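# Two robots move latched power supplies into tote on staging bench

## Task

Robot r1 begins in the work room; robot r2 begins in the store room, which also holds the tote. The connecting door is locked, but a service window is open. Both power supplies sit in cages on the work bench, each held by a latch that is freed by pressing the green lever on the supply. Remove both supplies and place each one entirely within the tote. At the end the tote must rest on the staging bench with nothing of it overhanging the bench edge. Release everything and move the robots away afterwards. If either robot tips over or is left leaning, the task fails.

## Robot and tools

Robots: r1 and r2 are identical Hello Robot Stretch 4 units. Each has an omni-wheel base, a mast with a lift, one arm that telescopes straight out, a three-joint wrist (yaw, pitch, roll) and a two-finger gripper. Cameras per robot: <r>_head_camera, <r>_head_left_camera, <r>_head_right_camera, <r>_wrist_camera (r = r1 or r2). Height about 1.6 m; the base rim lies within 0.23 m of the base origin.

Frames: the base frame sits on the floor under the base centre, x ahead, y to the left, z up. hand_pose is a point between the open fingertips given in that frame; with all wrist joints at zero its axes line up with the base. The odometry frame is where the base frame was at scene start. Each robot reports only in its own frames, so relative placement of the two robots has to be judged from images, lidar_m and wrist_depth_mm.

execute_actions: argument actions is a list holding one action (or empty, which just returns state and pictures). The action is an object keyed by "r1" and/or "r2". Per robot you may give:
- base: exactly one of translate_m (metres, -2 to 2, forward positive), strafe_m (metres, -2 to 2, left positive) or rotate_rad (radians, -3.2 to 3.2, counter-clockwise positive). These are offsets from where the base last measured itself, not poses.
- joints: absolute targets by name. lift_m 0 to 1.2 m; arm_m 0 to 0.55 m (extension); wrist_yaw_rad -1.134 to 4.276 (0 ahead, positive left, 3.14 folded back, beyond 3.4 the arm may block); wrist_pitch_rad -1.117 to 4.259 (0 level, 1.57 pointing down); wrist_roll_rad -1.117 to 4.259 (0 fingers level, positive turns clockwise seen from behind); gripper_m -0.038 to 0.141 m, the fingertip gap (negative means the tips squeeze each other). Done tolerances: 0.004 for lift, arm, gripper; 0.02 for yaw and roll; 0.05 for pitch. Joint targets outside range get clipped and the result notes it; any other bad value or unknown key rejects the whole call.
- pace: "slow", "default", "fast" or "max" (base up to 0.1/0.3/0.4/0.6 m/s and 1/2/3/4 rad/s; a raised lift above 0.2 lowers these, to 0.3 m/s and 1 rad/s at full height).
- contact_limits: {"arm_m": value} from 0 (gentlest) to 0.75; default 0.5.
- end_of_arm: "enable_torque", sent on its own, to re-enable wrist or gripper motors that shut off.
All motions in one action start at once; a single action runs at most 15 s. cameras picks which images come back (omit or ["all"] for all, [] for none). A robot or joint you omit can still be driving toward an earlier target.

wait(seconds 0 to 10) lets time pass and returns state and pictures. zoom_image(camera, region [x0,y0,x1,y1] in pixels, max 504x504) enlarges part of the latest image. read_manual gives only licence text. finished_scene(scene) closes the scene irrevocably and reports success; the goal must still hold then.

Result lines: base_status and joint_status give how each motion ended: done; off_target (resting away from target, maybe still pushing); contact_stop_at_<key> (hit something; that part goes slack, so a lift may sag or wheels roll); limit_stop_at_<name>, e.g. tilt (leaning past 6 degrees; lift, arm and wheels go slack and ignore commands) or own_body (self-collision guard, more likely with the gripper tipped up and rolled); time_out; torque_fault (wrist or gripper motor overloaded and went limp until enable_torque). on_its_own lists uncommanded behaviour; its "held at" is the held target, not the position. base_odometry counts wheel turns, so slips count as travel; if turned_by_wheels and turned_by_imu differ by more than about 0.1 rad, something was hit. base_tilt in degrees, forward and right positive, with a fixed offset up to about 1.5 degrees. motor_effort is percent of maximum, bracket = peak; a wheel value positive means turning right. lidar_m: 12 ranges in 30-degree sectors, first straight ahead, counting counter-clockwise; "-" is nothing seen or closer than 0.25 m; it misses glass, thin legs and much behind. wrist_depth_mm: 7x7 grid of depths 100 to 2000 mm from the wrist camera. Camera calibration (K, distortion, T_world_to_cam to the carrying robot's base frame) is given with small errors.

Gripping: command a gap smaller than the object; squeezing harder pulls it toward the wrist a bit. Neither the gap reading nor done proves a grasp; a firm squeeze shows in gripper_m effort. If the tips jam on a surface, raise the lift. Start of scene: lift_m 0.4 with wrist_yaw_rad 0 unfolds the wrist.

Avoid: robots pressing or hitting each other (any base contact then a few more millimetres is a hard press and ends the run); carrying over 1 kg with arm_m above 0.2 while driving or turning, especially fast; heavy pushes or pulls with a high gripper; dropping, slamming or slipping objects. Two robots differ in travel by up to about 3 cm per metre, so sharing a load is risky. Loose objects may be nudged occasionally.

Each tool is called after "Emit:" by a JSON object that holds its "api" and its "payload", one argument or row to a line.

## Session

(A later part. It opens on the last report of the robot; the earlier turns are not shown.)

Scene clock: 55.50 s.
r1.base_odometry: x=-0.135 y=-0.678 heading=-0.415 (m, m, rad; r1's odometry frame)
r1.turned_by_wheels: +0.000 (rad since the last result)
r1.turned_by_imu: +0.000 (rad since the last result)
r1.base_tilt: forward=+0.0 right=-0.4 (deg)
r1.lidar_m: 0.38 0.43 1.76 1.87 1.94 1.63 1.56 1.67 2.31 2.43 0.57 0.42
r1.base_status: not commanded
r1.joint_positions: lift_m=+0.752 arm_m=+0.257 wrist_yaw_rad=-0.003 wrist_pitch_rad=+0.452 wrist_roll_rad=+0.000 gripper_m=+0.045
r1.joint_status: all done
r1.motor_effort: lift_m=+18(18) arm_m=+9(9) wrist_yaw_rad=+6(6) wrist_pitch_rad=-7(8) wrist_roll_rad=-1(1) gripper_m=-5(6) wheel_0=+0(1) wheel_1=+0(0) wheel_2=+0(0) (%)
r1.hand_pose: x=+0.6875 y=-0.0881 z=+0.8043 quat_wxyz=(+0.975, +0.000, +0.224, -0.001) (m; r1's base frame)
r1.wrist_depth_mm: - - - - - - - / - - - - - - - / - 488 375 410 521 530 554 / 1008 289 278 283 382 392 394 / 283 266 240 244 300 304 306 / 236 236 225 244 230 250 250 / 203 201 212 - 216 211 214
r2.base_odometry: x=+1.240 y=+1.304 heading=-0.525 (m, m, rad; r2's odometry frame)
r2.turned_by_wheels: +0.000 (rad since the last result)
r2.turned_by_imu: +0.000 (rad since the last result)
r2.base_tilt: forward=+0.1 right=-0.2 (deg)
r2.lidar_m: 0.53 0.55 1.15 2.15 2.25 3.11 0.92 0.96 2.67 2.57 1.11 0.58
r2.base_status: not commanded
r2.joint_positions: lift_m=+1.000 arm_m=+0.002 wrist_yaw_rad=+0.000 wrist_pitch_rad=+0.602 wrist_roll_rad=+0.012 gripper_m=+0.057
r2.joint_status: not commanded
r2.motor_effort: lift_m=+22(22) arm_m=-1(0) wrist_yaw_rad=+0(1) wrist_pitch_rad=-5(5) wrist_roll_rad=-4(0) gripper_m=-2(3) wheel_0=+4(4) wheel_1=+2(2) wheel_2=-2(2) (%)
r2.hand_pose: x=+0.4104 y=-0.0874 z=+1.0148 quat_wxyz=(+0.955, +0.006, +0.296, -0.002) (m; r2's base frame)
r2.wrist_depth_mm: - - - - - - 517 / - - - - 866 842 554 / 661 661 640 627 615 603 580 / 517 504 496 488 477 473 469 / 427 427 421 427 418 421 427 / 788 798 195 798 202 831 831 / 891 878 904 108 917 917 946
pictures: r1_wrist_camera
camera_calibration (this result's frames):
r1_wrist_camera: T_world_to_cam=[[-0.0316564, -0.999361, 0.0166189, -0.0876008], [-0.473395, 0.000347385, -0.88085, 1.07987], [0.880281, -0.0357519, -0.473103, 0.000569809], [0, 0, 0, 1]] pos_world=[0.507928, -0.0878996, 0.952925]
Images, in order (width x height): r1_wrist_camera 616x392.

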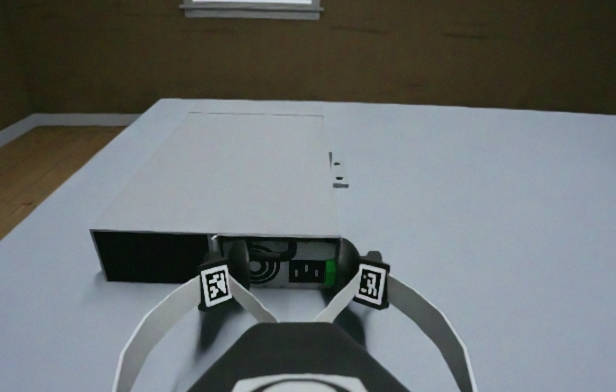

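Emit:
{"api": "execute_actions", "payload": {
  "actions": [
    {"r1":{"joints":{"gripper_m":0.03,"wrist_roll_rad":0.08},"pace":"slow"}}
  ],
  "cameras": ["r1_wrist_camera"]
}}

Emit:
{"api": "zoom_image", "payload": {
  "camera": "r1_wrist_camera",
  "region": [190, 210, 390, 320]
}}

Scene clock: 56.67 s.
r1.base_odometry: x=-0.135 y=-0.678 heading=-0.415 (m, m, rad; r1's odometry frame)
r1.turned_by_wheels: +0.000 (rad since the last result)
r1.turned_by_imu: +0.000 (rad since the last result)
r1.base_tilt: forward=+0.0 right=-0.3 (deg)
r1.lidar_m: 0.40 0.44 1.77 1.88 1.93 1.63 1.56 1.63 2.28 2.42 0.59 0.41
r1.base_status: not commanded
r1.joint_positions: lift_m=+0.752 arm_m=+0.257 wrist_yaw_rad=-0.001 wrist_pitch_rad=+0.454 wrist_roll_rad=+0.080 gripper_m=+0.030
r1.joint_status: all done
r1.motor_effort: lift_m=+19(19) arm_m=+9(9) wrist_yaw_rad=+1(5) wrist_pitch_rad=-13(14) wrist_roll_rad=+1(0) gripper_m=-17(17) wheel_0=+1(1) wheel_1=+0(0) wheel_2=+0(0) (%)
r1.hand_pose: x=+0.6874 y=-0.0878 z=+0.8038 quat_wxyz=(+0.974, +0.039, +0.225, -0.010) (m; r1's base frame)
r1.wrist_depth_mm: - - - - - - - / - - - - - - - / - 559 379 399 484 477 469 / 1863 301 281 290 357 355 349 / 301 270 241 241 287 285 279 / 249 247 213 235 198 235 232 / 211 205 215 - 210 198 201
r2.base_odometry: x=+1.240 y=+1.304 heading=-0.525 (m, m, rad; r2's odometry frame)
r2.turned_by_wheels: +0.000 (rad since the last result)
r2.turned_by_imu: +0.000 (rad since the last result)
r2.base_tilt: forward=+0.1 right=-0.2 (deg)
r2.lidar_m: 0.53 0.57 1.13 2.15 2.21 3.11 0.92 1.01 2.69 2.57 1.11 0.57
r2.base_status: not commanded
r2.joint_positions: lift_m=+1.000 arm_m=+0.002 wrist_yaw_rad=+0.000 wrist_pitch_rad=+0.602 wrist_roll_rad=+0.012 gripper_m=+0.057
r2.joint_status: not commanded
r2.motor_effort: lift_m=+22(22) arm_m=-1(0) wrist_yaw_rad=+0(1) wrist_pitch_rad=-5(5) wrist_roll_rad=-4(1) gripper_m=-4(2) wheel_0=+3(4) wheel_1=+2(2) wheel_2=-2(2) (%)
r2.hand_pose: x=+0.4104 y=-0.0874 z=+1.0148 quat_wxyz=(+0.955, +0.006, +0.296, -0.002) (m; r2's base frame)
r2.wrist_depth_mm: - - - - - - 512 / - - - - 866 842 559 / 668 654 647 634 615 597 585 / 517 504 496 488 477 469 466 / 424 424 421 424 418 424 424 / 788 798 195 788 202 820 831 / 904 866 891 108 917 917 946
pictures: r1_wrist_camera
camera_calibration (this result's frames):
r1_wrist_camera: T_world_to_cam=[[-0.0651353, -0.996384, -0.0545546, -0.00678264], [-0.473659, 0.0789905, -0.877159, 1.08346], [0.878297, -0.0312938, -0.477091, 0.00534378], [0, 0, 0, 1]] pos_world=[0.508056, -0.0921742, 0.952549]
Images, in order (width x height): r1_wrist_camera 616x392.

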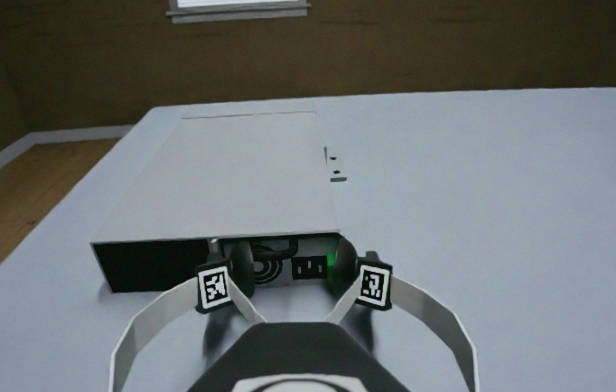

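Region (190, 210, 390, 320) of r1_wrist_camera's 616x392 image, scaled by 2.520; it fills the top 277 rows of this view, and the rest is white.

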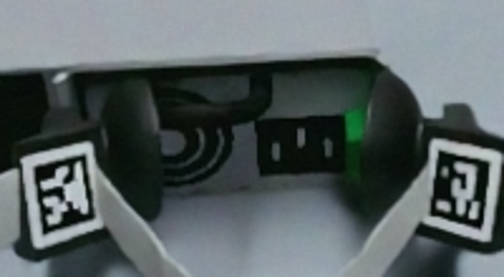

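Emit:
{"api": "execute_actions", "payload": {
  "actions": [
    {"r1":{"joints":{"gripper_m":0.015},"pace":"slow"}}
  ],
  "cameras": ["r1_wrist_camera"]
}}

Emit:
{"api": "zoom_image", "payload": {
  "camera": "r1_wrist_camera",
  "region": [190, 210, 390, 320]
}}

Scene clock: 57.73 s.
r1.base_odometry: x=-0.135 y=-0.678 heading=-0.414 (m, m, rad; r1's odometry frame)
r1.turned_by_wheels: +0.001 (rad since the last result)
r1.turned_by_imu: +0.001 (rad since the last result)
r1.base_tilt: forward=+0.0 right=-0.4 (deg)
r1.lidar_m: 0.39 0.43 1.76 1.86 1.94 1.63 1.57 1.65 2.31 2.44 0.59 0.43
r1.base_status: not commanded
r1.joint_positions: lift_m=+0.752 arm_m=+0.258 wrist_yaw_rad=+0.007 wrist_pitch_rad=+0.454 wrist_roll_rad=+0.080 gripper_m=+0.015
r1.joint_status: all done
r1.on_its_own: wrist_yaw_rad is at rest, and its effort (-22) is outside its rest range (-13 to +13)
r1.motor_effort: lift_m=+19(19) arm_m=+8(9) wrist_yaw_rad=-22(22) wrist_pitch_rad=-13(14) wrist_roll_rad=-2(0) gripper_m=-19(20) wheel_0=+5(5) wheel_1=+2(3) wheel_2=+4(4) (%)
r1.hand_pose: x=+0.6884 y=-0.0856 z=+0.8037 quat_wxyz=(+0.974, +0.038, +0.225, -0.006) (m; r1's base frame)
r1.wrist_depth_mm: - - - - - - - / - - - - - - - / - 564 382 384 480 469 469 / 1863 319 279 277 359 355 349 / 303 273 241 238 287 282 278 / 248 238 192 235 187 234 232 / 211 208 213 - 209 198 200
r2.base_odometry: x=+1.240 y=+1.304 heading=-0.525 (m, m, rad; r2's odometry frame)
r2.turned_by_wheels: +0.000 (rad since the last result)
r2.turned_by_imu: +0.000 (rad since the last result)
r2.base_tilt: forward=+0.2 right=-0.2 (deg)
r2.lidar_m: 0.52 0.59 1.14 2.14 2.26 3.10 0.93 0.99 2.68 2.59 1.09 0.58
r2.base_status: not commanded
r2.joint_positions: lift_m=+1.000 arm_m=+0.002 wrist_yaw_rad=+0.000 wrist_pitch_rad=+0.602 wrist_roll_rad=+0.012 gripper_m=+0.057
r2.joint_status: not commanded
r2.motor_effort: lift_m=+22(22) arm_m=-1(0) wrist_yaw_rad=-1(0) wrist_pitch_rad=-5(5) wrist_roll_rad=-1(2) gripper_m=-4(3) wheel_0=+3(4) wheel_1=+2(2) wheel_2=-2(2) (%)
r2.hand_pose: x=+0.4104 y=-0.0874 z=+1.0148 quat_wxyz=(+0.955, +0.006, +0.296, -0.002) (m; r2's base frame)
r2.wrist_depth_mm: - - - - - - 517 / - - - - 866 842 554 / 661 661 647 627 615 603 580 / 512 504 500 488 477 473 462 / 424 424 421 427 418 421 424 / 788 798 195 788 202 820 831 / 904 878 904 108 917 917 946
pictures: r1_wrist_camera
camera_calibration (this result's frames):
r1_wrist_camera: T_world_to_cam=[[-0.0569587, -0.996882, -0.0546145, -0.010217], [-0.474174, 0.0751515, -0.877218, 1.08382], [0.878587, -0.0240684, -0.476975, 0.0048722], [0, 0, 0, 1]] pos_world=[0.509055, -0.0915185, 0.952511]
Images, in order (width x height): r1_wrist_camera 616x392.

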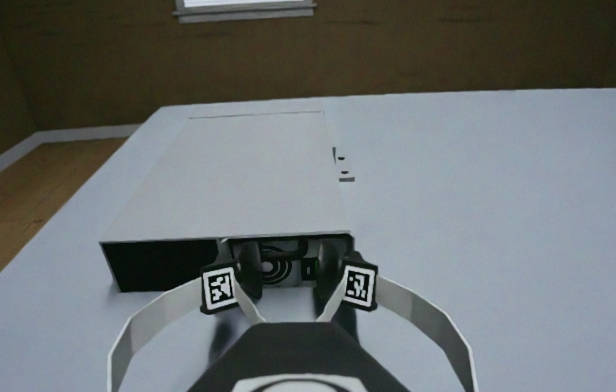

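Region (190, 210, 390, 320) of r1_wrist_camera's 616x392 image, scaled by 2.520; it fills the top 277 rows of this view, and the rest is white.

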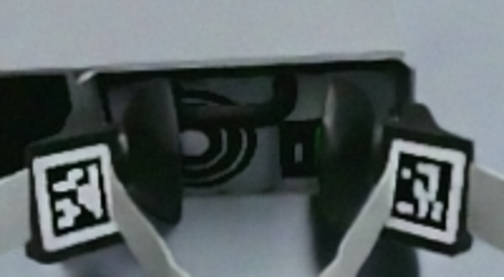

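Emit:
{"api": "execute_actions", "payload": {
  "actions": [
    {"r1":{"base":{"strafe_m":0.006},"joints":{"arm_m":0.266},"pace":"slow","contact_limits":{"arm_m":0.3}}}
  ],
  "cameras": ["r1_wrist_camera"]
}}

Emit:
{"api": "zoom_image", "payload": {
  "camera": "r1_wrist_camera",
  "region": [190, 210, 390, 320]
}}

Scene clock: 58.73 s.
r1.base_odometry: x=-0.132 y=-0.672 heading=-0.414 (m, m, rad; r1's odometry frame)
r1.turned_by_wheels: +0.000 (rad since the last result)
r1.turned_by_imu: +0.000 (rad since the last result)
r1.base_tilt: forward=-0.1 right=-0.3 (deg)
r1.lidar_m: 0.41 0.43 1.75 1.86 1.94 1.63 1.56 1.65 2.29 2.44 0.56 0.42
r1.base_status: done
r1.joint_positions: lift_m=+0.752 arm_m=+0.263 wrist_yaw_rad=-0.004 wrist_pitch_rad=+0.459 wrist_roll_rad=+0.079 gripper_m=+0.015
r1.joint_status: all done
r1.on_its_own: wrist_pitch_rad is at rest, and its effort (-26) is outside its rest range (-23 to +23)
r1.motor_effort: lift_m=+19(19) arm_m=+15(13) wrist_yaw_rad=+10(23) wrist_pitch_rad=-26(25) wrist_roll_rad=+1(2) gripper_m=-13(19) wheel_0=+2(3) wheel_1=+2(5) wheel_2=-4(4) (%)
r1.contact_limits: arm_m 0.3
r1.hand_pose: x=+0.6926 y=-0.0884 z=+0.8026 quat_wxyz=(+0.973, +0.039, +0.227, -0.011) (m; r1's base frame)
r1.wrist_depth_mm: - - - - - - - / - - - - - - - / - 549 375 394 480 469 466 / 1921 315 276 273 357 351 345 / 300 272 239 237 285 282 277 / 245 237 189 234 189 234 230 / 211 208 213 - 208 198 200
r2.base_odometry: x=+1.240 y=+1.304 heading=-0.525 (m, m, rad; r2's odometry frame)
r2.turned_by_wheels: +0.000 (rad since the last result)
r2.turned_by_imu: +0.000 (rad since the last result)
r2.base_tilt: forward=+0.1 right=-0.2 (deg)
r2.lidar_m: 0.54 0.58 1.13 2.13 2.25 3.10 0.93 0.99 2.70 2.56 1.12 0.55
r2.base_status: not commanded
r2.joint_positions: lift_m=+1.000 arm_m=+0.002 wrist_yaw_rad=+0.000 wrist_pitch_rad=+0.602 wrist_roll_rad=+0.012 gripper_m=+0.057
r2.joint_status: not commanded
r2.motor_effort: lift_m=+22(22) arm_m=+0(0) wrist_yaw_rad=+0(1) wrist_pitch_rad=-4(5) wrist_roll_rad=-2(1) gripper_m=-2(2) wheel_0=+4(3) wheel_1=+2(2) wheel_2=-2(2) (%)
r2.hand_pose: x=+0.4104 y=-0.0874 z=+1.0148 quat_wxyz=(+0.955, +0.006, +0.296, -0.002) (m; r2's base frame)
r2.wrist_depth_mm: - - - - - - 512 / - - - - 878 842 549 / 661 654 647 634 615 597 585 / 512 504 496 484 477 473 466 / 424 427 421 427 418 424 424 / 788 798 195 798 202 820 820 / 904 878 904 108 917 917 946
pictures: r1_wrist_camera
camera_calibration (this result's frames):
r1_wrist_camera: T_world_to_cam=[[-0.0678358, -0.996227, -0.0541211, -0.00562641], [-0.477315, 0.0800413, -0.875079, 1.0859], [0.87611, -0.0335288, -0.480944, 0.00458922], [0, 0, 0, 1]] pos_world=[0.513913, -0.092368, 0.952149]
Images, in order (width x height): r1_wrist_camera 616x392.

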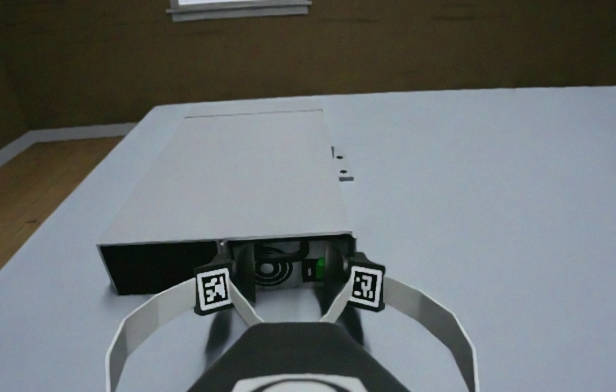

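Region (190, 210, 390, 320) of r1_wrist_camera's 616x392 image, scaled by 2.520; it fills the top 277 rows of this view, and the rest is white.

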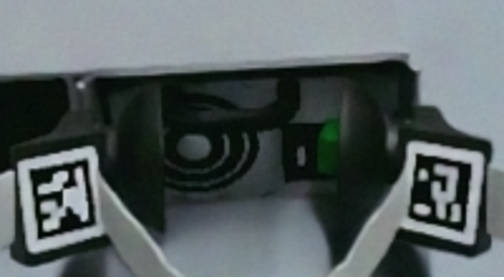

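Much better seated. Squeeze harder, then pull.

Emit:
{"api": "execute_actions", "payload": {
  "actions": [
    {"r1":{"joints":{"gripper_m":-0.01},"pace":"slow"}}
  ],
  "cameras": ["r1_wrist_camera"]
}}

Emit:
{"api": "zoom_image", "payload": {
  "camera": "r1_wrist_camera",
  "region": [190, 210, 390, 320]
}}

Scene clock: 60.07 s.
r1.base_odometry: x=-0.132 y=-0.673 heading=-0.414 (m, m, rad; r1's odometry frame)
r1.turned_by_wheels: +0.000 (rad since the last result)
r1.turned_by_imu: +0.000 (rad since the last result)
r1.base_tilt: forward=-0.1 right=-0.3 (deg)
r1.lidar_m: 0.40 0.43 1.74 1.85 1.91 1.62 1.57 1.65 2.30 2.44 0.59 0.44
r1.base_status: not commanded
r1.joint_positions: lift_m=+0.752 arm_m=+0.265 wrist_yaw_rad=+0.002 wrist_pitch_rad=+0.455 wrist_roll_rad=+0.079 gripper_m=-0.009
r1.joint_status: all done
r1.motor_effort: lift_m=+20(20) arm_m=+7(15) wrist_yaw_rad=-8(10) wrist_pitch_rad=-13(26) wrist_roll_rad=+2(1) gripper_m=-27(29) wheel_0=+0(2) wheel_1=+0(2) wheel_2=+0(4) (%)
r1.hand_pose: x=+0.6949 y=-0.0869 z=+0.8036 quat_wxyz=(+0.974, +0.038, +0.225, -0.008) (m; r1's base frame)
r1.wrist_depth_mm: - - - - - - - / - - - - - - - / - 554 377 384 484 473 466 / 1921 345 281 277 359 353 349 / 300 271 232 236 285 283 278 / 246 230 201 234 190 233 232 / 212 208 213 - 209 199 200
r2.base_odometry: x=+1.240 y=+1.304 heading=-0.525 (m, m, rad; r2's odometry frame)
r2.turned_by_wheels: +0.000 (rad since the last result)
r2.turned_by_imu: +0.000 (rad since the last result)
r2.base_tilt: forward=+0.1 right=-0.3 (deg)
r2.lidar_m: 0.54 0.59 1.11 2.13 2.24 3.14 0.93 0.99 2.70 2.55 1.12 0.55
r2.base_status: not commanded
r2.joint_positions: lift_m=+1.000 arm_m=+0.002 wrist_yaw_rad=+0.000 wrist_pitch_rad=+0.602 wrist_roll_rad=+0.012 gripper_m=+0.057
r2.joint_status: not commanded
r2.motor_effort: lift_m=+22(22) arm_m=-1(0) wrist_yaw_rad=-1(1) wrist_pitch_rad=-5(5) wrist_roll_rad=-1(2) gripper_m=-3(3) wheel_0=+4(4) wheel_1=+2(2) wheel_2=-2(2) (%)
r2.hand_pose: x=+0.4104 y=-0.0874 z=+1.0148 quat_wxyz=(+0.955, +0.006, +0.296, -0.002) (m; r2's base frame)
r2.wrist_depth_mm: - - - - - - 517 / - - - - 866 854 549 / 668 654 647 634 615 603 585 / 512 504 496 488 480 473 466 / 424 427 421 427 418 421 427 / 788 798 194 798 202 831 820 / 904 878 891 108 917 917 960
pictures: r1_wrist_camera
camera_calibration (this result's frames):
r1_wrist_camera: T_world_to_cam=[[-0.0617391, -0.996623, -0.054138, -0.00818322], [-0.47436, 0.0770232, -0.876955, 1.08691], [0.878163, -0.0284615, -0.477514, -0.000631852], [0, 0, 0, 1]] pos_world=[0.515638, -0.0918911, 0.952429]
Images, in order (width x height): r1_wrist_camera 616x392.

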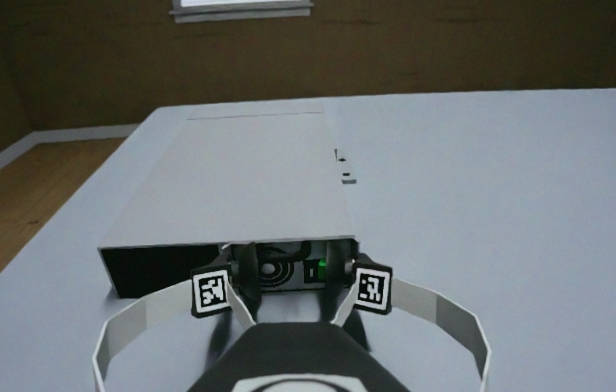

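Region (190, 210, 390, 320) of r1_wrist_camera's 616x392 image, scaled by 2.520; it fills the top 277 rows of this view, and the rest is white.

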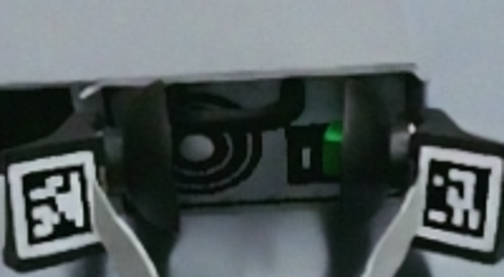

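Emit:
{"api": "execute_actions", "payload": {
  "actions": [
    {"r1":{"joints":{"arm_m":0.245},"pace":"slow"}}
  ],
  "cameras": ["r1_wrist_camera"]
}}

Scene clock: 61.30 s.
r1.base_odometry: x=-0.132 y=-0.673 heading=-0.414 (m, m, rad; r1's odometry frame)
r1.turned_by_wheels: +0.000 (rad since the last result)
r1.turned_by_imu: +0.000 (rad since the last result)
r1.base_tilt: forward=+0.0 right=-0.3 (deg)
r1.lidar_m: 0.41 0.44 1.77 1.86 1.95 1.65 1.57 1.66 2.31 2.44 0.59 0.43
r1.base_status: not commanded
r1.joint_positions: lift_m=+0.752 arm_m=+0.247 wrist_yaw_rad=+0.000 wrist_pitch_rad=+0.452 wrist_roll_rad=+0.080 gripper_m=-0.010
r1.joint_status: all done
r1.motor_effort: lift_m=+20(20) arm_m=-9(13) wrist_yaw_rad=-1(27) wrist_pitch_rad=-7(20) wrist_roll_rad=+0(3) gripper_m=-8(31) wheel_0=-1(1) wheel_1=+0(1) wheel_2=+0(7) (%)
r1.hand_pose: x=+0.6770 y=-0.0874 z=+0.8041 quat_wxyz=(+0.974, +0.039, +0.224, -0.009) (m; r1's base frame)
r1.wrist_depth_mm: - - - - - - - / - - - - - - - / - 569 387 404 488 480 473 / - 349 285 282 366 359 353 / 306 281 254 249 291 287 283 / 250 249 186 193 181 238 234 / 214 204 216 - 206 202 202
r2.base_odometry: x=+1.240 y=+1.304 heading=-0.525 (m, m, rad; r2's odometry frame)
r2.turned_by_wheels: +0.000 (rad since the last result)
r2.turned_by_imu: +0.000 (rad since the last result)
r2.base_tilt: forward=+0.1 right=-0.1 (deg)
r2.lidar_m: 0.54 0.57 1.14 2.14 2.26 3.10 0.93 0.97 2.69 2.58 1.13 0.57
r2.base_status: not commanded
r2.joint_positions: lift_m=+1.000 arm_m=+0.002 wrist_yaw_rad=+0.000 wrist_pitch_rad=+0.602 wrist_roll_rad=+0.012 gripper_m=+0.057
r2.joint_status: not commanded
r2.motor_effort: lift_m=+22(22) arm_m=+0(0) wrist_yaw_rad=+0(1) wrist_pitch_rad=-5(5) wrist_roll_rad=-4(1) gripper_m=-3(3) wheel_0=+4(4) wheel_1=+2(2) wheel_2=-2(2) (%)
r2.hand_pose: x=+0.4104 y=-0.0874 z=+1.0148 quat_wxyz=(+0.955, +0.006, +0.296, -0.002) (m; r2's base frame)
r2.wrist_depth_mm: - - - - - - 517 / - - - - 866 842 554 / 668 661 640 627 615 603 580 / 512 504 496 488 480 469 466 / 424 424 424 424 418 421 424 / 788 798 195 788 202 820 831 / 904 891 891 108 917 917 960
pictures: r1_wrist_camera
camera_calibration (this result's frames):
r1_wrist_camera: T_world_to_cam=[[-0.0638699, -0.996456, -0.0547288, -0.00785606], [-0.472026, 0.0784829, -0.878084, 1.07843], [0.879268, -0.0302497, -0.475366, 0.0126911], [0, 0, 0, 1]] pos_world=[0.497386, -0.0920825, 0.952555]
Images, in order (width x height): r1_wrist_camera 616x392.

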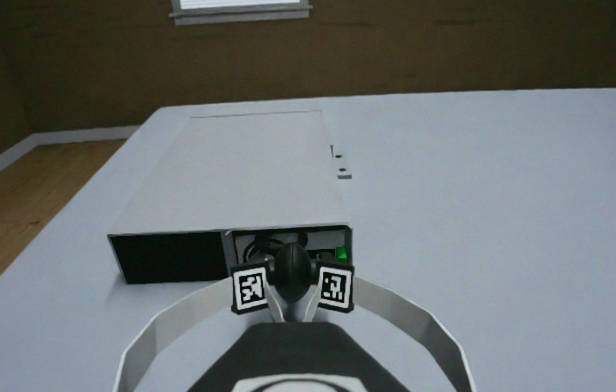

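Emit:
{"api": "execute_actions", "payload": {
  "actions": [
    {"r1":{"joints":{"lift_m":0.96,"gripper_m":0.075,"wrist_roll_rad":3.2}}}
  ],
  "cameras": []
}}

Emit:
{"api": "execute_actions", "payload": {
  "actions": [
    {"r1":{"base":{"translate_m":0.1},"joints":{"wrist_pitch_rad":1.55,"arm_m":0.385}}}
  ],
  "cameras": []
}}

Emit:
{"api": "execute_actions", "payload": {
  "actions": [
    {"r1":{"joints":{"lift_m":0.91},"pace":"slow"}}
  ],
  "cameras": ["r1_wrist_camera","r2_head_camera"]
}}

Emit:
{"api": "zoom_image", "payload": {
  "camera": "r2_head_camera",
  "region": [225, 160, 285, 220]
}}

Scene clock: 65.03 s.
r1.base_odometry: x=-0.132 y=-0.673 heading=-0.414 (m, m, rad; r1's odometry frame)
r1.turned_by_wheels: +0.000 (rad since the last result)
r1.turned_by_imu: +0.000 (rad since the last result)
r1.base_tilt: forward=+0.0 right=-0.4 (deg)
r1.lidar_m: 0.41 0.43 1.74 1.86 1.93 1.64 1.55 1.65 2.31 2.44 0.60 0.41
r1.base_status: not commanded
r1.joint_positions: lift_m=+0.960 arm_m=+0.247 wrist_yaw_rad=+0.000 wrist_pitch_rad=+0.452 wrist_roll_rad=+3.200 gripper_m=+0.075
r1.joint_status: all done
r1.motor_effort: lift_m=+23(23) arm_m=-9(9) wrist_yaw_rad=-1(1) wrist_pitch_rad=-8(7) wrist_roll_rad=+1(5) gripper_m=-3(9) wheel_0=-1(1) wheel_1=+0(1) wheel_2=+0(0) (%)
r1.hand_pose: x=+0.6770 y=-0.0874 z=+1.0120 quat_wxyz=(-0.028, +0.974, -0.007, -0.224) (m; r1's base frame)
r1.wrist_depth_mm: 342 345 347 343 362 379 1308 / 402 407 402 364 389 1499 1576 / 496 508 517 455 530 - - / 647 668 699 715 - - - / - - - - - - - / - - - - 205 - - / - - - - - - -
r2.base_odometry: x=+1.240 y=+1.304 heading=-0.525 (m, m, rad; r2's odometry frame)
r2.turned_by_wheels: +0.000 (rad since the last result)
r2.turned_by_imu: +0.001 (rad since the last result)
r2.base_tilt: forward=+0.1 right=-0.2 (deg)
r2.lidar_m: 0.53 0.59 1.09 2.13 2.25 3.09 0.91 0.98 2.68 2.56 1.13 0.60
r2.base_status: not commanded
r2.joint_positions: lift_m=+1.000 arm_m=+0.002 wrist_yaw_rad=+0.000 wrist_pitch_rad=+0.602 wrist_roll_rad=+0.012 gripper_m=+0.057
r2.joint_status: not commanded
r2.motor_effort: lift_m=+22(22) arm_m=+0(0) wrist_yaw_rad=+0(0) wrist_pitch_rad=-5(4) wrist_roll_rad=-2(2) gripper_m=-2(2) wheel_0=+4(4) wheel_1=+2(2) wheel_2=-2(2) (%)
r2.hand_pose: x=+0.4104 y=-0.0874 z=+1.0148 quat_wxyz=(+0.955, +0.006, +0.296, -0.002) (m; r2's base frame)
r2.wrist_depth_mm: - - - - - - 517 / - - - - 866 842 554 / 661 661 640 627 615 603 585 / 512 504 496 488 477 473 466 / 427 427 421 427 418 421 424 / 788 798 195 788 202 820 831 / 904 878 891 108 904 917 946
pictures: none
No camera images: the call's "cameras" was empty. Leave "cameras" out to get every camera's image.

Scene clock: 66.57 s.
r1.base_odometry: x=-0.041 y=-0.713 heading=-0.414 (m, m, rad; r1's odometry frame)
r1.turned_by_wheels: +0.000 (rad since the last result)
r1.turned_by_imu: +0.000 (rad since the last result)
r1.base_tilt: forward=+0.0 right=-0.4 (deg)
r1.lidar_m: 0.30 0.34 1.71 1.87 1.93 1.74 1.65 1.75 2.47 1.17 0.45 0.34
r1.base_status: done
r1.joint_positions: lift_m=+0.960 arm_m=+0.383 wrist_yaw_rad=+0.000 wrist_pitch_rad=+1.549 wrist_roll_rad=+3.200 gripper_m=+0.075
r1.joint_status: all done
r1.motor_effort: lift_m=+23(23) arm_m=+9(10) wrist_yaw_rad=-2(1) wrist_pitch_rad=+1(5) wrist_roll_rad=+0(0) gripper_m=+0(2) wheel_0=+0(4) wheel_1=-1(3) wheel_2=+2(8) (%)
r1.hand_pose: x=+0.5604 y=-0.0874 z=+0.8496 quat_wxyz=(-0.021, +0.714, -0.020, -0.699) (m; r1's base frame)
r1.wrist_depth_mm: 294 298 301 304 307 314 1078 / 297 300 301 309 310 314 1118 / 298 301 306 309 314 315 1098 / 301 304 306 310 314 317 1098 / 304 307 309 315 317 320 1098 / 304 307 267 268 206 324 1138 / 307 312 312 - 273 325 1098
r2.base_odometry: x=+1.240 y=+1.304 heading=-0.525 (m, m, rad; r2's odometry frame)
r2.turned_by_wheels: +0.000 (rad since the last result)
r2.turned_by_imu: +0.000 (rad since the last result)
r2.base_tilt: forward=+0.1 right=-0.2 (deg)
r2.lidar_m: 0.54 0.57 1.12 2.15 2.24 3.13 0.93 0.98 2.66 2.59 1.08 0.59
r2.base_status: not commanded
r2.joint_positions: lift_m=+1.000 arm_m=+0.002 wrist_yaw_rad=+0.000 wrist_pitch_rad=+0.602 wrist_roll_rad=+0.012 gripper_m=+0.057
r2.joint_status: not commanded
r2.motor_effort: lift_m=+22(22) arm_m=+0(1) wrist_yaw_rad=+0(0) wrist_pitch_rad=-5(5) wrist_roll_rad=-2(1) gripper_m=-2(2) wheel_0=+4(4) wheel_1=+2(2) wheel_2=-2(2) (%)
r2.hand_pose: x=+0.4104 y=-0.0874 z=+1.0148 quat_wxyz=(+0.955, +0.006, +0.296, -0.002) (m; r2's base frame)
r2.wrist_depth_mm: - - - - - - 512 / - - - - 866 842 549 / 661 654 640 634 615 603 585 / 517 504 496 484 477 473 466 / 427 427 421 424 418 424 424 / 788 798 195 788 202 820 831 / 891 891 904 108 904 917 960
pictures: none
No camera images: the call's "cameras" was empty. Leave "cameras" out to get every camera's image.

Scene clock: 67.87 s.
r1.base_odometry: x=-0.041 y=-0.713 heading=-0.414 (m, m, rad; r1's odometry frame)
r1.turned_by_wheels: +0.000 (rad since the last result)
r1.turned_by_imu: +0.000 (rad since the last result)
r1.base_tilt: forward=-0.1 right=-0.3 (deg)
r1.lidar_m: 0.30 0.33 1.72 1.86 1.93 1.72 1.65 1.74 2.47 1.20 0.43 0.32
r1.base_status: not commanded
r1.joint_positions: lift_m=+0.910 arm_m=+0.383 wrist_yaw_rad=+0.000 wrist_pitch_rad=+1.550 wrist_roll_rad=+3.200 gripper_m=+0.075
r1.joint_status: all done
r1.motor_effort: lift_m=+18(21) arm_m=+9(9) wrist_yaw_rad=-3(3) wrist_pitch_rad=+1(1) wrist_roll_rad=-1(0) gripper_m=-2(1) wheel_0=-1(0) wheel_1=-1(1) wheel_2=+2(2) (%)
r1.hand_pose: x=+0.5604 y=-0.0874 z=+0.8000 quat_wxyz=(-0.021, +0.714, -0.020, -0.699) (m; r1's base frame)
r1.wrist_depth_mm: 248 250 254 256 258 262 265 / 249 252 255 258 260 265 266 / 252 253 258 259 263 266 268 / 253 255 258 260 265 267 272 / 254 258 259 264 267 270 272 / 256 258 236 265 206 273 276 / 257 260 264 - 224 227 278
r2.base_odometry: x=+1.240 y=+1.304 heading=-0.525 (m, m, rad; r2's odometry frame)
r2.turned_by_wheels: +0.000 (rad since the last result)
r2.turned_by_imu: +0.000 (rad since the last result)
r2.base_tilt: forward=+0.1 right=-0.2 (deg)
r2.lidar_m: 0.54 0.58 1.13 2.15 2.24 3.12 0.92 0.98 2.68 2.60 1.10 0.58
r2.base_status: not commanded
r2.joint_positions: lift_m=+1.000 arm_m=+0.002 wrist_yaw_rad=+0.000 wrist_pitch_rad=+0.602 wrist_roll_rad=+0.012 gripper_m=+0.057
r2.joint_status: not commanded
r2.motor_effort: lift_m=+22(22) arm_m=+0(0) wrist_yaw_rad=-1(1) wrist_pitch_rad=-5(6) wrist_roll_rad=-2(1) gripper_m=-2(2) wheel_0=+4(4) wheel_1=+2(2) wheel_2=-2(2) (%)
r2.hand_pose: x=+0.4104 y=-0.0874 z=+1.0148 quat_wxyz=(+0.955, +0.006, +0.296, -0.002) (m; r2's base frame)
r2.wrist_depth_mm: - - - - - - 517 / - - - - 866 842 554 / 668 661 647 627 615 603 585 / 512 508 496 488 477 469 466 / 424 427 421 427 421 424 424 / 788 788 195 788 202 820 820 / 904 878 904 108 917 917 960
pictures: r1_wrist_camera, r2_head_camera
camera_calibration (this result's frames):
r1_wrist_camera: T_world_to_cam=[[0.0546954, 0.997903, 0.0346025, 0.0209332], [0.996463, -0.0567652, 0.0619681, -0.567075], [0.0638024, 0.0310907, -0.997478, 0.993313], [0, 0, 0, 1]] pos_world=[0.500548, -0.0839622, 1.02522]
Images, in order (width x height): r1_wrist_camera 616x392, r2_head_camera 420x560.

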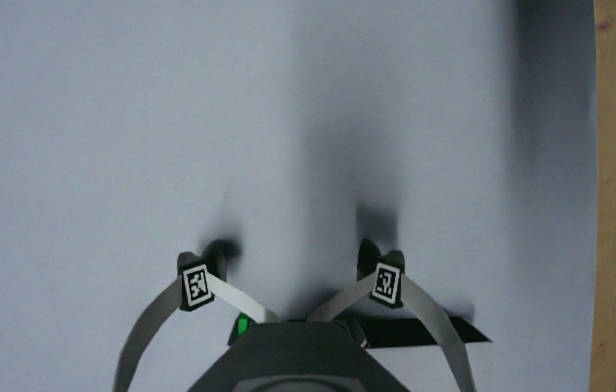

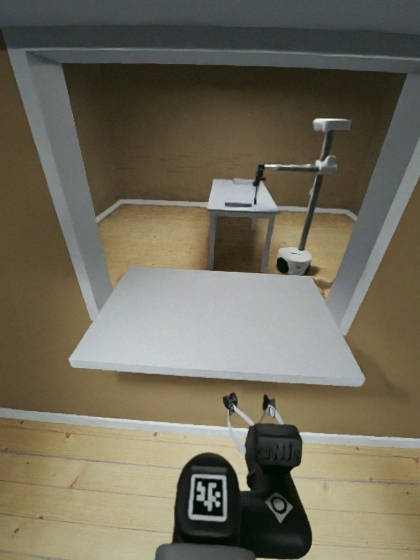

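Region (225, 160, 285, 220) of r2_head_camera's 420x560 image, scaled by 8.400, with more detail than that image has.

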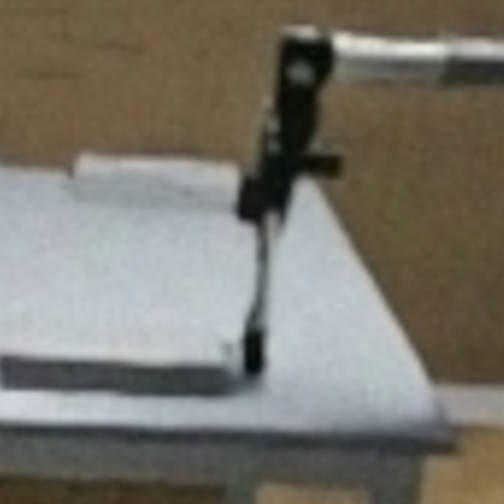

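Emit:
{"api": "execute_actions", "payload": {
  "actions": [
    {"r1":{"joints":{"arm_m":0.345}}}
  ],
  "cameras": []
}}

Emit:
{"api": "execute_actions", "payload": {
  "actions": [
    {"r1":{"joints":{"wrist_roll_rad":0.05}}}
  ],
  "cameras": []
}}

Emit:
{"api": "execute_actions", "payload": {
  "actions": [
    {"r1":{"joints":{"arm_m":0.398,"lift_m":0.9},"pace":"slow","contact_limits":{"arm_m":0.15}}}
  ],
  "cameras": ["r1_wrist_camera"]
}}

Emit:
{"api": "zoom_image", "payload": {
  "camera": "r1_wrist_camera",
  "region": [170, 190, 410, 320]
}}

Scene clock: 69.07 s.
r1.base_odometry: x=-0.041 y=-0.713 heading=-0.414 (m, m, rad; r1's odometry frame)
r1.turned_by_wheels: +0.000 (rad since the last result)
r1.turned_by_imu: +0.000 (rad since the last result)
r1.base_tilt: forward=-0.1 right=-0.4 (deg)
r1.lidar_m: 0.30 0.32 1.72 1.86 1.90 1.75 1.67 1.75 2.45 1.18 0.44 0.32
r1.base_status: not commanded
r1.joint_positions: lift_m=+0.910 arm_m=+0.347 wrist_yaw_rad=+0.000 wrist_pitch_rad=+1.550 wrist_roll_rad=+3.200 gripper_m=+0.075
r1.joint_status: all done
r1.motor_effort: lift_m=+18(18) arm_m=-9(11) wrist_yaw_rad=-1(3) wrist_pitch_rad=+0(1) wrist_roll_rad=-1(0) gripper_m=-3(1) wheel_0=+0(0) wheel_1=-1(1) wheel_2=+2(2) (%)
r1.hand_pose: x=+0.5236 y=-0.0874 z=+0.8000 quat_wxyz=(-0.021, +0.714, -0.020, -0.699) (m; r1's base frame)
r1.wrist_depth_mm: 247 250 254 257 259 263 265 / 249 252 255 257 260 264 266 / 251 254 256 258 264 266 270 / 253 257 258 262 265 268 271 / 255 257 260 264 267 271 272 / 256 258 263 264 206 272 276 / 259 260 264 - 271 274 276
r2.base_odometry: x=+1.240 y=+1.304 heading=-0.525 (m, m, rad; r2's odometry frame)
r2.turned_by_wheels: +0.000 (rad since the last result)
r2.turned_by_imu: +0.000 (rad since the last result)
r2.base_tilt: forward=+0.1 right=-0.2 (deg)
r2.lidar_m: 0.53 0.55 1.14 2.12 2.24 3.13 0.93 0.95 2.69 2.58 1.11 0.58
r2.base_status: not commanded
r2.joint_positions: lift_m=+1.000 arm_m=+0.002 wrist_yaw_rad=+0.000 wrist_pitch_rad=+0.602 wrist_roll_rad=+0.012 gripper_m=+0.057
r2.joint_status: not commanded
r2.motor_effort: lift_m=+22(22) arm_m=-1(0) wrist_yaw_rad=-1(0) wrist_pitch_rad=-5(5) wrist_roll_rad=-3(2) gripper_m=-3(1) wheel_0=+4(4) wheel_1=+2(2) wheel_2=-2(2) (%)
r2.hand_pose: x=+0.4104 y=-0.0874 z=+1.0148 quat_wxyz=(+0.955, +0.006, +0.296, -0.002) (m; r2's base frame)
r2.wrist_depth_mm: - - - - - - 517 / - - - - 866 842 554 / 668 661 647 634 615 603 580 / 512 504 496 488 480 473 466 / 427 427 424 427 421 421 427 / 788 788 195 788 202 820 831 / 891 878 891 108 904 917 946
pictures: none
No camera images: the call's "cameras" was empty. Leave "cameras" out to get every camera's image.

Scene clock: 71.50 s.
r1.base_odometry: x=-0.041 y=-0.713 heading=-0.414 (m, m, rad; r1's odometry frame)
r1.turned_by_wheels: +0.000 (rad since the last result)
r1.turned_by_imu: +0.000 (rad since the last result)
r1.base_tilt: forward=-0.1 right=-0.3 (deg)
r1.lidar_m: 0.29 0.31 1.72 1.84 1.90 1.72 1.67 1.75 2.44 1.16 0.44 0.32
r1.base_status: not commanded
r1.joint_positions: lift_m=+0.910 arm_m=+0.347 wrist_yaw_rad=+0.000 wrist_pitch_rad=+1.550 wrist_roll_rad=+0.050 gripper_m=+0.075
r1.joint_status: all done
r1.motor_effort: lift_m=+18(18) arm_m=-9(9) wrist_yaw_rad=-1(0) wrist_pitch_rad=-3(2) wrist_roll_rad=-1(8) gripper_m=-2(1) wheel_0=+0(1) wheel_1=-1(1) wheel_2=+2(2) (%)
r1.hand_pose: x=+0.5234 y=-0.0874 z=+0.8000 quat_wxyz=(+0.714, +0.018, +0.700, -0.018) (m; r1's base frame)
r1.wrist_depth_mm: 248 206 208 211 259 263 265 / 248 208 210 213 260 265 267 / 250 254 256 235 264 266 270 / 253 256 258 263 266 268 272 / 255 257 260 264 265 270 272 / 256 258 262 264 205 272 274 / 259 259 264 - 271 274 277
r2.base_odometry: x=+1.240 y=+1.304 heading=-0.525 (m, m, rad; r2's odometry frame)
r2.turned_by_wheels: +0.000 (rad since the last result)
r2.turned_by_imu: +0.001 (rad since the last result)
r2.base_tilt: forward=+0.1 right=-0.2 (deg)
r2.lidar_m: 0.54 0.58 1.14 2.13 2.26 3.08 0.92 0.96 2.68 2.59 1.10 0.57
r2.base_status: not commanded
r2.joint_positions: lift_m=+1.000 arm_m=+0.002 wrist_yaw_rad=+0.000 wrist_pitch_rad=+0.602 wrist_roll_rad=+0.012 gripper_m=+0.057
r2.joint_status: not commanded
r2.motor_effort: lift_m=+22(22) arm_m=+0(0) wrist_yaw_rad=+0(1) wrist_pitch_rad=-5(5) wrist_roll_rad=-2(0) gripper_m=-3(4) wheel_0=+4(4) wheel_1=+2(2) wheel_2=-2(2) (%)
r2.hand_pose: x=+0.4104 y=-0.0874 z=+1.0148 quat_wxyz=(+0.955, +0.006, +0.296, -0.002) (m; r2's base frame)
r2.wrist_depth_mm: - - - - - - 517 / - - - - 866 842 554 / 668 661 647 627 621 609 585 / 512 504 496 484 480 469 466 / 427 424 421 427 421 424 427 / 788 788 195 798 202 820 831 / 891 878 891 108 917 931 960
pictures: none
No camera images: the call's "cameras" was empty. Leave "cameras" out to get every camera's image.

Scene clock: 73.23 s.
r1.base_odometry: x=-0.041 y=-0.713 heading=-0.414 (m, m, rad; r1's odometry frame)
r1.turned_by_wheels: +0.000 (rad since the last result)
r1.turned_by_imu: +0.000 (rad since the last result)
r1.base_tilt: forward=+0.0 right=-0.3 (deg)
r1.lidar_m: 0.29 0.33 1.73 1.87 1.92 1.74 1.67 1.74 2.46 1.19 0.44 0.32
r1.base_status: not commanded
r1.joint_positions: lift_m=+0.900 arm_m=+0.396 wrist_yaw_rad=+0.000 wrist_pitch_rad=+1.550 wrist_roll_rad=+0.050 gripper_m=+0.075
r1.joint_status: all done
r1.motor_effort: lift_m=+18(19) arm_m=+9(10) wrist_yaw_rad=-1(2) wrist_pitch_rad=-1(1) wrist_roll_rad=-3(2) gripper_m=-2(2) wheel_0=+0(0) wheel_1=-1(1) wheel_2=+2(2) (%)
r1.contact_limits: arm_m 0.15
r1.hand_pose: x=+0.5731 y=-0.0874 z=+0.7900 quat_wxyz=(+0.714, +0.018, +0.700, -0.018) (m; r1's base frame)
r1.wrist_depth_mm: 238 196 200 201 250 252 255 / 239 198 201 203 251 254 257 / 241 200 203 204 253 256 257 / 243 202 204 205 255 258 262 / 246 248 250 254 256 259 263 / 246 249 252 254 206 262 265 / 247 251 252 - 259 263 266
r2.base_odometry: x=+1.240 y=+1.304 heading=-0.525 (m, m, rad; r2's odometry frame)
r2.turned_by_wheels: +0.000 (rad since the last result)
r2.turned_by_imu: +0.000 (rad since the last result)
r2.base_tilt: forward=+0.1 right=-0.2 (deg)
r2.lidar_m: 0.53 0.59 1.13 2.12 2.23 3.10 0.92 0.93 2.69 2.58 1.11 0.56
r2.base_status: not commanded
r2.joint_positions: lift_m=+1.000 arm_m=+0.002 wrist_yaw_rad=+0.000 wrist_pitch_rad=+0.602 wrist_roll_rad=+0.012 gripper_m=+0.057
r2.joint_status: not commanded
r2.motor_effort: lift_m=+22(22) arm_m=+0(1) wrist_yaw_rad=-1(1) wrist_pitch_rad=-4(5) wrist_roll_rad=-3(2) gripper_m=-2(2) wheel_0=+4(4) wheel_1=+2(2) wheel_2=-2(2) (%)
r2.hand_pose: x=+0.4104 y=-0.0874 z=+1.0148 quat_wxyz=(+0.955, +0.006, +0.296, -0.002) (m; r2's base frame)
r2.wrist_depth_mm: - - - - - - 517 / - - - - 866 842 554 / 668 661 647 634 615 603 585 / 512 504 496 488 477 473 466 / 424 427 421 427 421 421 424 / 788 798 195 788 202 820 820 / 891 878 904 108 917 917 960
pictures: r1_wrist_camera
camera_calibration (this result's frames):
r1_wrist_camera: T_world_to_cam=[[-0.0485933, -0.998292, 0.0324428, -0.0930183], [-0.998579, 0.0492673, 0.0203085, 0.606504], [-0.0218722, -0.0314099, -0.999267, 1.02759], [0, 0, 0, 1]] pos_world=[0.623598, -0.0904638, 1.01754]
Images, in order (width x height): r1_wrist_camera 616x392.

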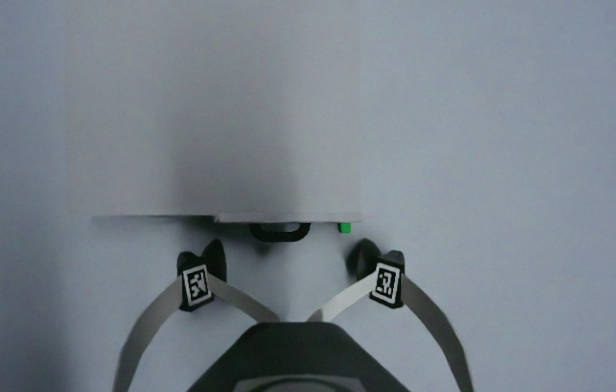

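Region (170, 190, 410, 320) of r1_wrist_camera's 616x392 image, scaled by 2.100; it fills the top 273 rows of this view, and the rest is white.

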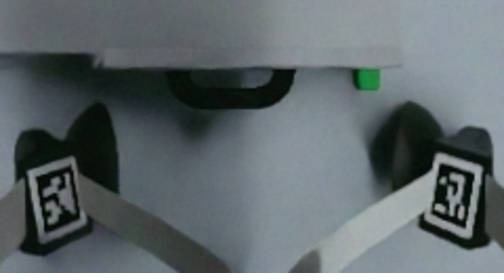

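Emit:
{"api": "execute_actions", "payload": {
  "actions": [
    {"r1":{"joints":{"arm_m":0.408,"lift_m":0.897},"pace":"slow","contact_limits":{"arm_m":0.15}}}
  ],
  "cameras": ["r1_wrist_camera"]
}}

Emit:
{"api": "execute_actions", "payload": {
  "actions": [
    {"r1":{"joints":{"gripper_m":0.04},"pace":"slow"}}
  ],
  "cameras": ["r1_wrist_camera"]
}}

Emit:
{"api": "zoom_image", "payload": {
  "camera": "r1_wrist_camera",
  "region": [170, 190, 410, 320]
}}

Scene clock: 74.50 s.
r1.base_odometry: x=-0.041 y=-0.713 heading=-0.414 (m, m, rad; r1's odometry frame)
r1.turned_by_wheels: +0.000 (rad since the last result)
r1.turned_by_imu: +0.000 (rad since the last result)
r1.base_tilt: forward=-0.1 right=-0.3 (deg)
r1.lidar_m: 0.30 0.32 1.71 1.86 1.91 1.73 1.67 1.76 2.44 1.19 0.45 0.32
r1.base_status: not commanded
r1.joint_positions: lift_m=+0.897 arm_m=+0.406 wrist_yaw_rad=+0.000 wrist_pitch_rad=+1.550 wrist_roll_rad=+0.050 gripper_m=+0.075
r1.joint_status: all done
r1.motor_effort: lift_m=+18(18) arm_m=+9(9) wrist_yaw_rad=-1(2) wrist_pitch_rad=-2(1) wrist_roll_rad=-3(2) gripper_m=-1(0) wheel_0=-1(0) wheel_1=-1(1) wheel_2=+2(2) (%)
r1.contact_limits: arm_m 0.15
r1.hand_pose: x=+0.5832 y=-0.0874 z=+0.7870 quat_wxyz=(+0.714, +0.018, +0.700, -0.018) (m; r1's base frame)
r1.wrist_depth_mm: 234 194 196 198 246 250 252 / 236 195 198 200 248 251 253 / 238 196 199 201 250 252 256 / 238 198 201 204 251 255 258 / 242 245 208 211 253 256 258 / 244 246 248 250 205 259 262 / 246 247 250 - 257 259 263
r2.base_odometry: x=+1.240 y=+1.304 heading=-0.525 (m, m, rad; r2's odometry frame)
r2.turned_by_wheels: +0.000 (rad since the last result)
r2.turned_by_imu: +0.000 (rad since the last result)
r2.base_tilt: forward=+0.1 right=-0.2 (deg)
r2.lidar_m: 0.54 0.56 1.13 2.14 2.26 3.09 0.93 0.98 2.67 2.58 1.09 0.56
r2.base_status: not commanded
r2.joint_positions: lift_m=+1.000 arm_m=+0.002 wrist_yaw_rad=+0.000 wrist_pitch_rad=+0.602 wrist_roll_rad=+0.012 gripper_m=+0.057
r2.joint_status: not commanded
r2.motor_effort: lift_m=+22(22) arm_m=+0(0) wrist_yaw_rad=-1(1) wrist_pitch_rad=-5(5) wrist_roll_rad=-3(1) gripper_m=-3(3) wheel_0=+4(4) wheel_1=+2(2) wheel_2=-2(2) (%)
r2.hand_pose: x=+0.4104 y=-0.0874 z=+1.0148 quat_wxyz=(+0.955, +0.006, +0.296, -0.002) (m; r2's base frame)
r2.wrist_depth_mm: - - - - - - 517 / - - - - 866 842 554 / 668 661 647 627 621 603 580 / 512 504 496 488 477 473 466 / 427 424 424 424 421 424 427 / 788 798 195 788 202 809 831 / 904 878 904 108 917 931 946
pictures: r1_wrist_camera
camera_calibration (this result's frames):
r1_wrist_camera: T_world_to_cam=[[-0.048593, -0.998292, 0.0324428, -0.0924352], [-0.998579, 0.049267, 0.0203085, 0.616553], [-0.0218722, -0.0314099, -0.999267, 1.02481], [0, 0, 0, 1]] pos_world=[0.6336, -0.0904638, 1.01454]
Images, in order (width x height): r1_wrist_camera 616x392.

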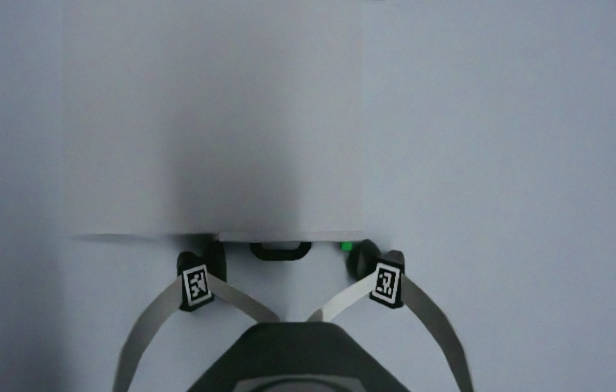

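Scene clock: 76.13 s.
r1.base_odometry: x=-0.041 y=-0.713 heading=-0.414 (m, m, rad; r1's odometry frame)
r1.turned_by_wheels: -0.001 (rad since the last result)
r1.turned_by_imu: -0.001 (rad since the last result)
r1.base_tilt: forward=-0.1 right=-0.4 (deg)
r1.lidar_m: 0.29 0.34 1.73 1.86 1.91 1.72 1.68 1.75 2.46 1.18 0.45 0.33
r1.base_status: not commanded
r1.joint_positions: lift_m=+0.897 arm_m=+0.406 wrist_yaw_rad=+0.000 wrist_pitch_rad=+1.550 wrist_roll_rad=+0.050 gripper_m=+0.040
r1.joint_status: all done
r1.motor_effort: lift_m=+19(19) arm_m=+9(9) wrist_yaw_rad=-1(0) wrist_pitch_rad=+0(3) wrist_roll_rad=-1(1) gripper_m=-8(8) wheel_0=-4(4) wheel_1=-2(2) wheel_2=-2(2) (%)
r1.hand_pose: x=+0.5831 y=-0.0874 z=+0.7869 quat_wxyz=(+0.714, +0.018, +0.700, -0.018) (m; r1's base frame)
r1.wrist_depth_mm: 191 193 196 198 246 249 252 / 193 195 197 199 248 251 253 / 215 196 198 201 250 252 255 / 237 197 200 202 252 256 257 / 241 244 208 217 254 256 259 / 243 245 195 250 201 259 262 / 246 247 249 - 257 259 265
r2.base_odometry: x=+1.240 y=+1.304 heading=-0.525 (m, m, rad; r2's odometry frame)
r2.turned_by_wheels: +0.000 (rad since the last result)
r2.turned_by_imu: +0.000 (rad since the last result)
r2.base_tilt: forward=+0.2 right=-0.2 (deg)
r2.lidar_m: 0.55 0.57 1.14 2.14 2.24 3.10 0.92 0.94 2.67 2.60 1.12 0.56
r2.base_status: not commanded
r2.joint_positions: lift_m=+1.000 arm_m=+0.002 wrist_yaw_rad=+0.000 wrist_pitch_rad=+0.602 wrist_roll_rad=+0.012 gripper_m=+0.057
r2.joint_status: not commanded
r2.motor_effort: lift_m=+22(22) arm_m=-1(0) wrist_yaw_rad=+0(0) wrist_pitch_rad=-5(5) wrist_roll_rad=+0(1) gripper_m=-1(3) wheel_0=+4(4) wheel_1=+2(2) wheel_2=-2(2) (%)
r2.hand_pose: x=+0.4104 y=-0.0874 z=+1.0148 quat_wxyz=(+0.955, +0.006, +0.296, -0.002) (m; r2's base frame)
r2.wrist_depth_mm: - - - - - - 517 / - - - - 854 842 554 / 661 661 647 634 615 609 585 / 517 508 500 488 480 469 466 / 424 424 421 427 421 421 424 / 788 788 195 788 202 820 831 / 891 891 891 108 917 917 946
pictures: r1_wrist_camera
camera_calibration (this result's frames):
r1_wrist_camera: T_world_to_cam=[[-0.0488266, -0.99828, 0.032443, -0.092298], [-0.998567, 0.0495008, 0.0203133, 0.616543], [-0.0218843, -0.0314047, -0.999267, 1.02474], [0, 0, 0, 1]] pos_world=[0.633579, -0.0904769, 1.01446]
Images, in order (width x height): r1_wrist_camera 616x392.

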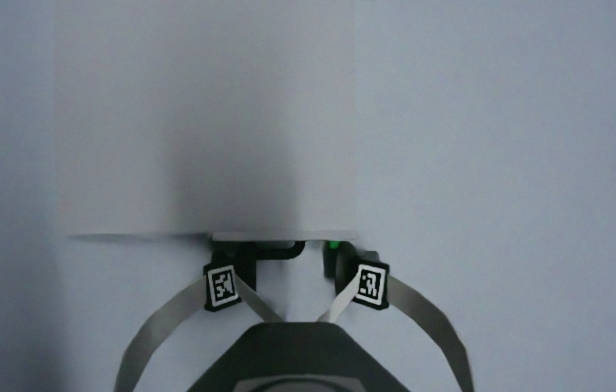

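Region (170, 190, 410, 320) of r1_wrist_camera's 616x392 image, scaled by 2.100; it fills the top 273 rows of this view, and the rest is white.

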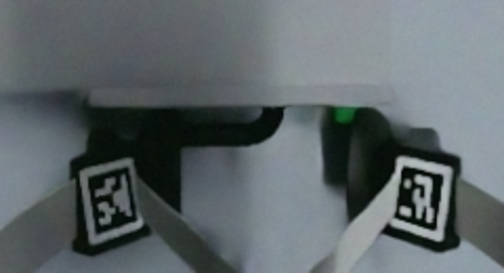

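Emit:
{"api": "execute_actions", "payload": {
  "actions": [
    {"r1":{"base":{"strafe_m":0.009},"joints":{"gripper_m":0.046},"pace":"slow"}}
  ],
  "cameras": ["r1_wrist_camera"]
}}

Emit:
{"api": "zoom_image", "payload": {
  "camera": "r1_wrist_camera",
  "region": [170, 190, 410, 320]
}}

Scene clock: 77.10 s.
r1.base_odometry: x=-0.037 y=-0.705 heading=-0.415 (m, m, rad; r1's odometry frame)
r1.turned_by_wheels: -0.001 (rad since the last result)
r1.turned_by_imu: -0.001 (rad since the last result)
r1.base_tilt: forward=-0.1 right=-0.3 (deg)
r1.lidar_m: 0.31 0.33 1.71 1.86 1.92 1.74 1.67 1.75 2.42 1.17 0.45 0.29
r1.base_status: done
r1.joint_positions: lift_m=+0.897 arm_m=+0.406 wrist_yaw_rad=+0.000 wrist_pitch_rad=+1.550 wrist_roll_rad=+0.050 gripper_m=+0.046
r1.joint_status: all done
r1.motor_effort: lift_m=+19(19) arm_m=+9(9) wrist_yaw_rad=-1(1) wrist_pitch_rad=-2(1) wrist_roll_rad=-2(4) gripper_m=-9(9) wheel_0=-9(8) wheel_1=-1(1) wheel_2=-3(4) (%)
r1.hand_pose: x=+0.5831 y=-0.0874 z=+0.7869 quat_wxyz=(+0.714, +0.018, +0.700, -0.018) (m; r1's base frame)
r1.wrist_depth_mm: 233 193 196 197 247 250 252 / 235 193 197 200 249 251 254 / 236 196 198 202 249 254 256 / 238 198 200 204 252 255 258 / 240 243 216 250 253 256 260 / 243 245 198 252 197 259 263 / 244 246 250 - 257 260 264
r2.base_odometry: x=+1.240 y=+1.304 heading=-0.525 (m, m, rad; r2's odometry frame)
r2.turned_by_wheels: +0.000 (rad since the last result)
r2.turned_by_imu: +0.000 (rad since the last result)
r2.base_tilt: forward=+0.1 right=-0.2 (deg)
r2.lidar_m: 0.54 0.59 1.13 2.15 2.24 3.14 0.93 0.97 2.66 2.58 1.09 0.57
r2.base_status: not commanded
r2.joint_positions: lift_m=+1.000 arm_m=+0.002 wrist_yaw_rad=+0.000 wrist_pitch_rad=+0.602 wrist_roll_rad=+0.012 gripper_m=+0.057
r2.joint_status: not commanded
r2.motor_effort: lift_m=+22(22) arm_m=+0(0) wrist_yaw_rad=-1(0) wrist_pitch_rad=-5(5) wrist_roll_rad=-3(1) gripper_m=-3(2) wheel_0=+3(4) wheel_1=+2(2) wheel_2=-2(2) (%)
r2.hand_pose: x=+0.4104 y=-0.0874 z=+1.0148 quat_wxyz=(+0.955, +0.006, +0.296, -0.002) (m; r2's base frame)
r2.wrist_depth_mm: - - - - - - 517 / - - - - 866 831 554 / 668 661 647 634 615 603 585 / 512 504 496 488 480 469 466 / 427 424 421 427 421 424 427 / 788 798 195 788 202 820 820 / 891 878 891 108 917 931 946
pictures: r1_wrist_camera
camera_calibration (this result's frames):
r1_wrist_camera: T_world_to_cam=[[-0.0488719, -0.998278, 0.032443, -0.0922714], [-0.998565, 0.0495462, 0.0203132, 0.616544], [-0.0218856, -0.0314037, -0.999267, 1.02473], [0, 0, 0, 1]] pos_world=[0.633576, -0.0904795, 1.01445]
Images, in order (width x height): r1_wrist_camera 616x392.

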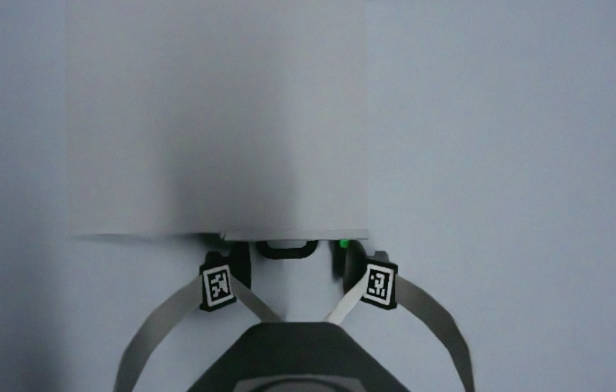

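Region (170, 190, 410, 320) of r1_wrist_camera's 616x392 image, scaled by 2.100; it fills the top 273 rows of this view, and the rest is white.

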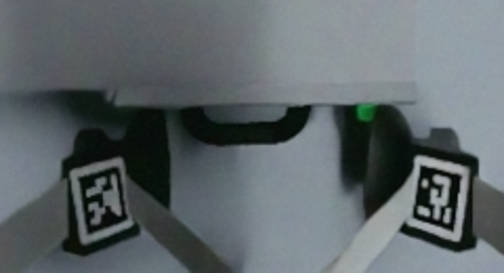

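Now push forward into the recess.

Emit:
{"api": "execute_actions", "payload": {
  "actions": [
    {"r1":{"joints":{"arm_m":0.417},"pace":"slow","contact_limits":{"arm_m":0.25}}}
  ],
  "cameras": ["r1_wrist_camera"]
}}

Emit:
{"api": "zoom_image", "payload": {
  "camera": "r1_wrist_camera",
  "region": [170, 190, 410, 320]
}}

Scene clock: 78.13 s.
r1.base_odometry: x=-0.037 y=-0.705 heading=-0.415 (m, m, rad; r1's odometry frame)
r1.turned_by_wheels: +0.001 (rad since the last result)
r1.turned_by_imu: +0.001 (rad since the last result)
r1.base_tilt: forward=+0.0 right=-0.4 (deg)
r1.lidar_m: 0.31 0.31 1.72 1.85 1.90 1.74 1.67 1.74 2.45 1.21 0.44 0.34
r1.base_status: not commanded
r1.joint_positions: lift_m=+0.897 arm_m=+0.415 wrist_yaw_rad=-0.003 wrist_pitch_rad=+1.556 wrist_roll_rad=+0.051 gripper_m=+0.046
r1.joint_status: all done
r1.motor_effort: lift_m=+19(19) arm_m=+11(11) wrist_yaw_rad=+7(9) wrist_pitch_rad=-19(19) wrist_roll_rad=-4(4) gripper_m=-4(9) wheel_0=-2(9) wheel_1=+1(1) wheel_2=-2(4) (%)
r1.contact_limits: arm_m 0.25
r1.hand_pose: x=+0.5899 y=-0.0874 z=+0.7869 quat_wxyz=(+0.712, +0.019, +0.702, -0.019) (m; r1's base frame)
r1.wrist_depth_mm: 233 194 195 197 245 249 250 / 236 193 196 198 247 249 253 / 236 195 197 201 249 252 255 / 238 196 199 202 252 255 256 / 241 244 202 204 253 256 258 / 243 246 198 251 198 259 263 / 245 248 251 - 258 262 263
r2.base_odometry: x=+1.240 y=+1.304 heading=-0.525 (m, m, rad; r2's odometry frame)
r2.turned_by_wheels: +0.000 (rad since the last result)
r2.turned_by_imu: +0.000 (rad since the last result)
r2.base_tilt: forward=+0.2 right=-0.2 (deg)
r2.lidar_m: 0.53 0.55 1.11 2.12 2.25 3.09 0.92 0.98 2.69 2.57 1.13 0.58
r2.base_status: not commanded
r2.joint_positions: lift_m=+1.000 arm_m=+0.002 wrist_yaw_rad=+0.000 wrist_pitch_rad=+0.602 wrist_roll_rad=+0.012 gripper_m=+0.057
r2.joint_status: not commanded
r2.motor_effort: lift_m=+21(22) arm_m=+0(0) wrist_yaw_rad=+0(0) wrist_pitch_rad=-5(5) wrist_roll_rad=-4(0) gripper_m=-2(3) wheel_0=+4(3) wheel_1=+2(2) wheel_2=-2(2) (%)
r2.hand_pose: x=+0.4104 y=-0.0874 z=+1.0148 quat_wxyz=(+0.955, +0.006, +0.296, -0.002) (m; r2's base frame)
r2.wrist_depth_mm: - - - - - - 521 / - - - - 866 842 554 / 668 661 647 627 621 603 580 / 512 504 496 488 480 473 466 / 424 427 421 427 421 424 427 / 788 798 195 788 202 820 820 / 904 866 904 108 917 917 946
pictures: r1_wrist_camera
camera_calibration (this result's frames):
r1_wrist_camera: T_world_to_cam=[[-0.051746, -0.998124, 0.0327191, -0.0904565], [-0.998272, 0.052612, 0.0261867, 0.618797], [-0.027859, -0.0313075, -0.999121, 1.02827], [0, 0, 0, 1]] pos_world=[0.641693, -0.0906505, 1.01412]
Images, in order (width x height): r1_wrist_camera 616x392.

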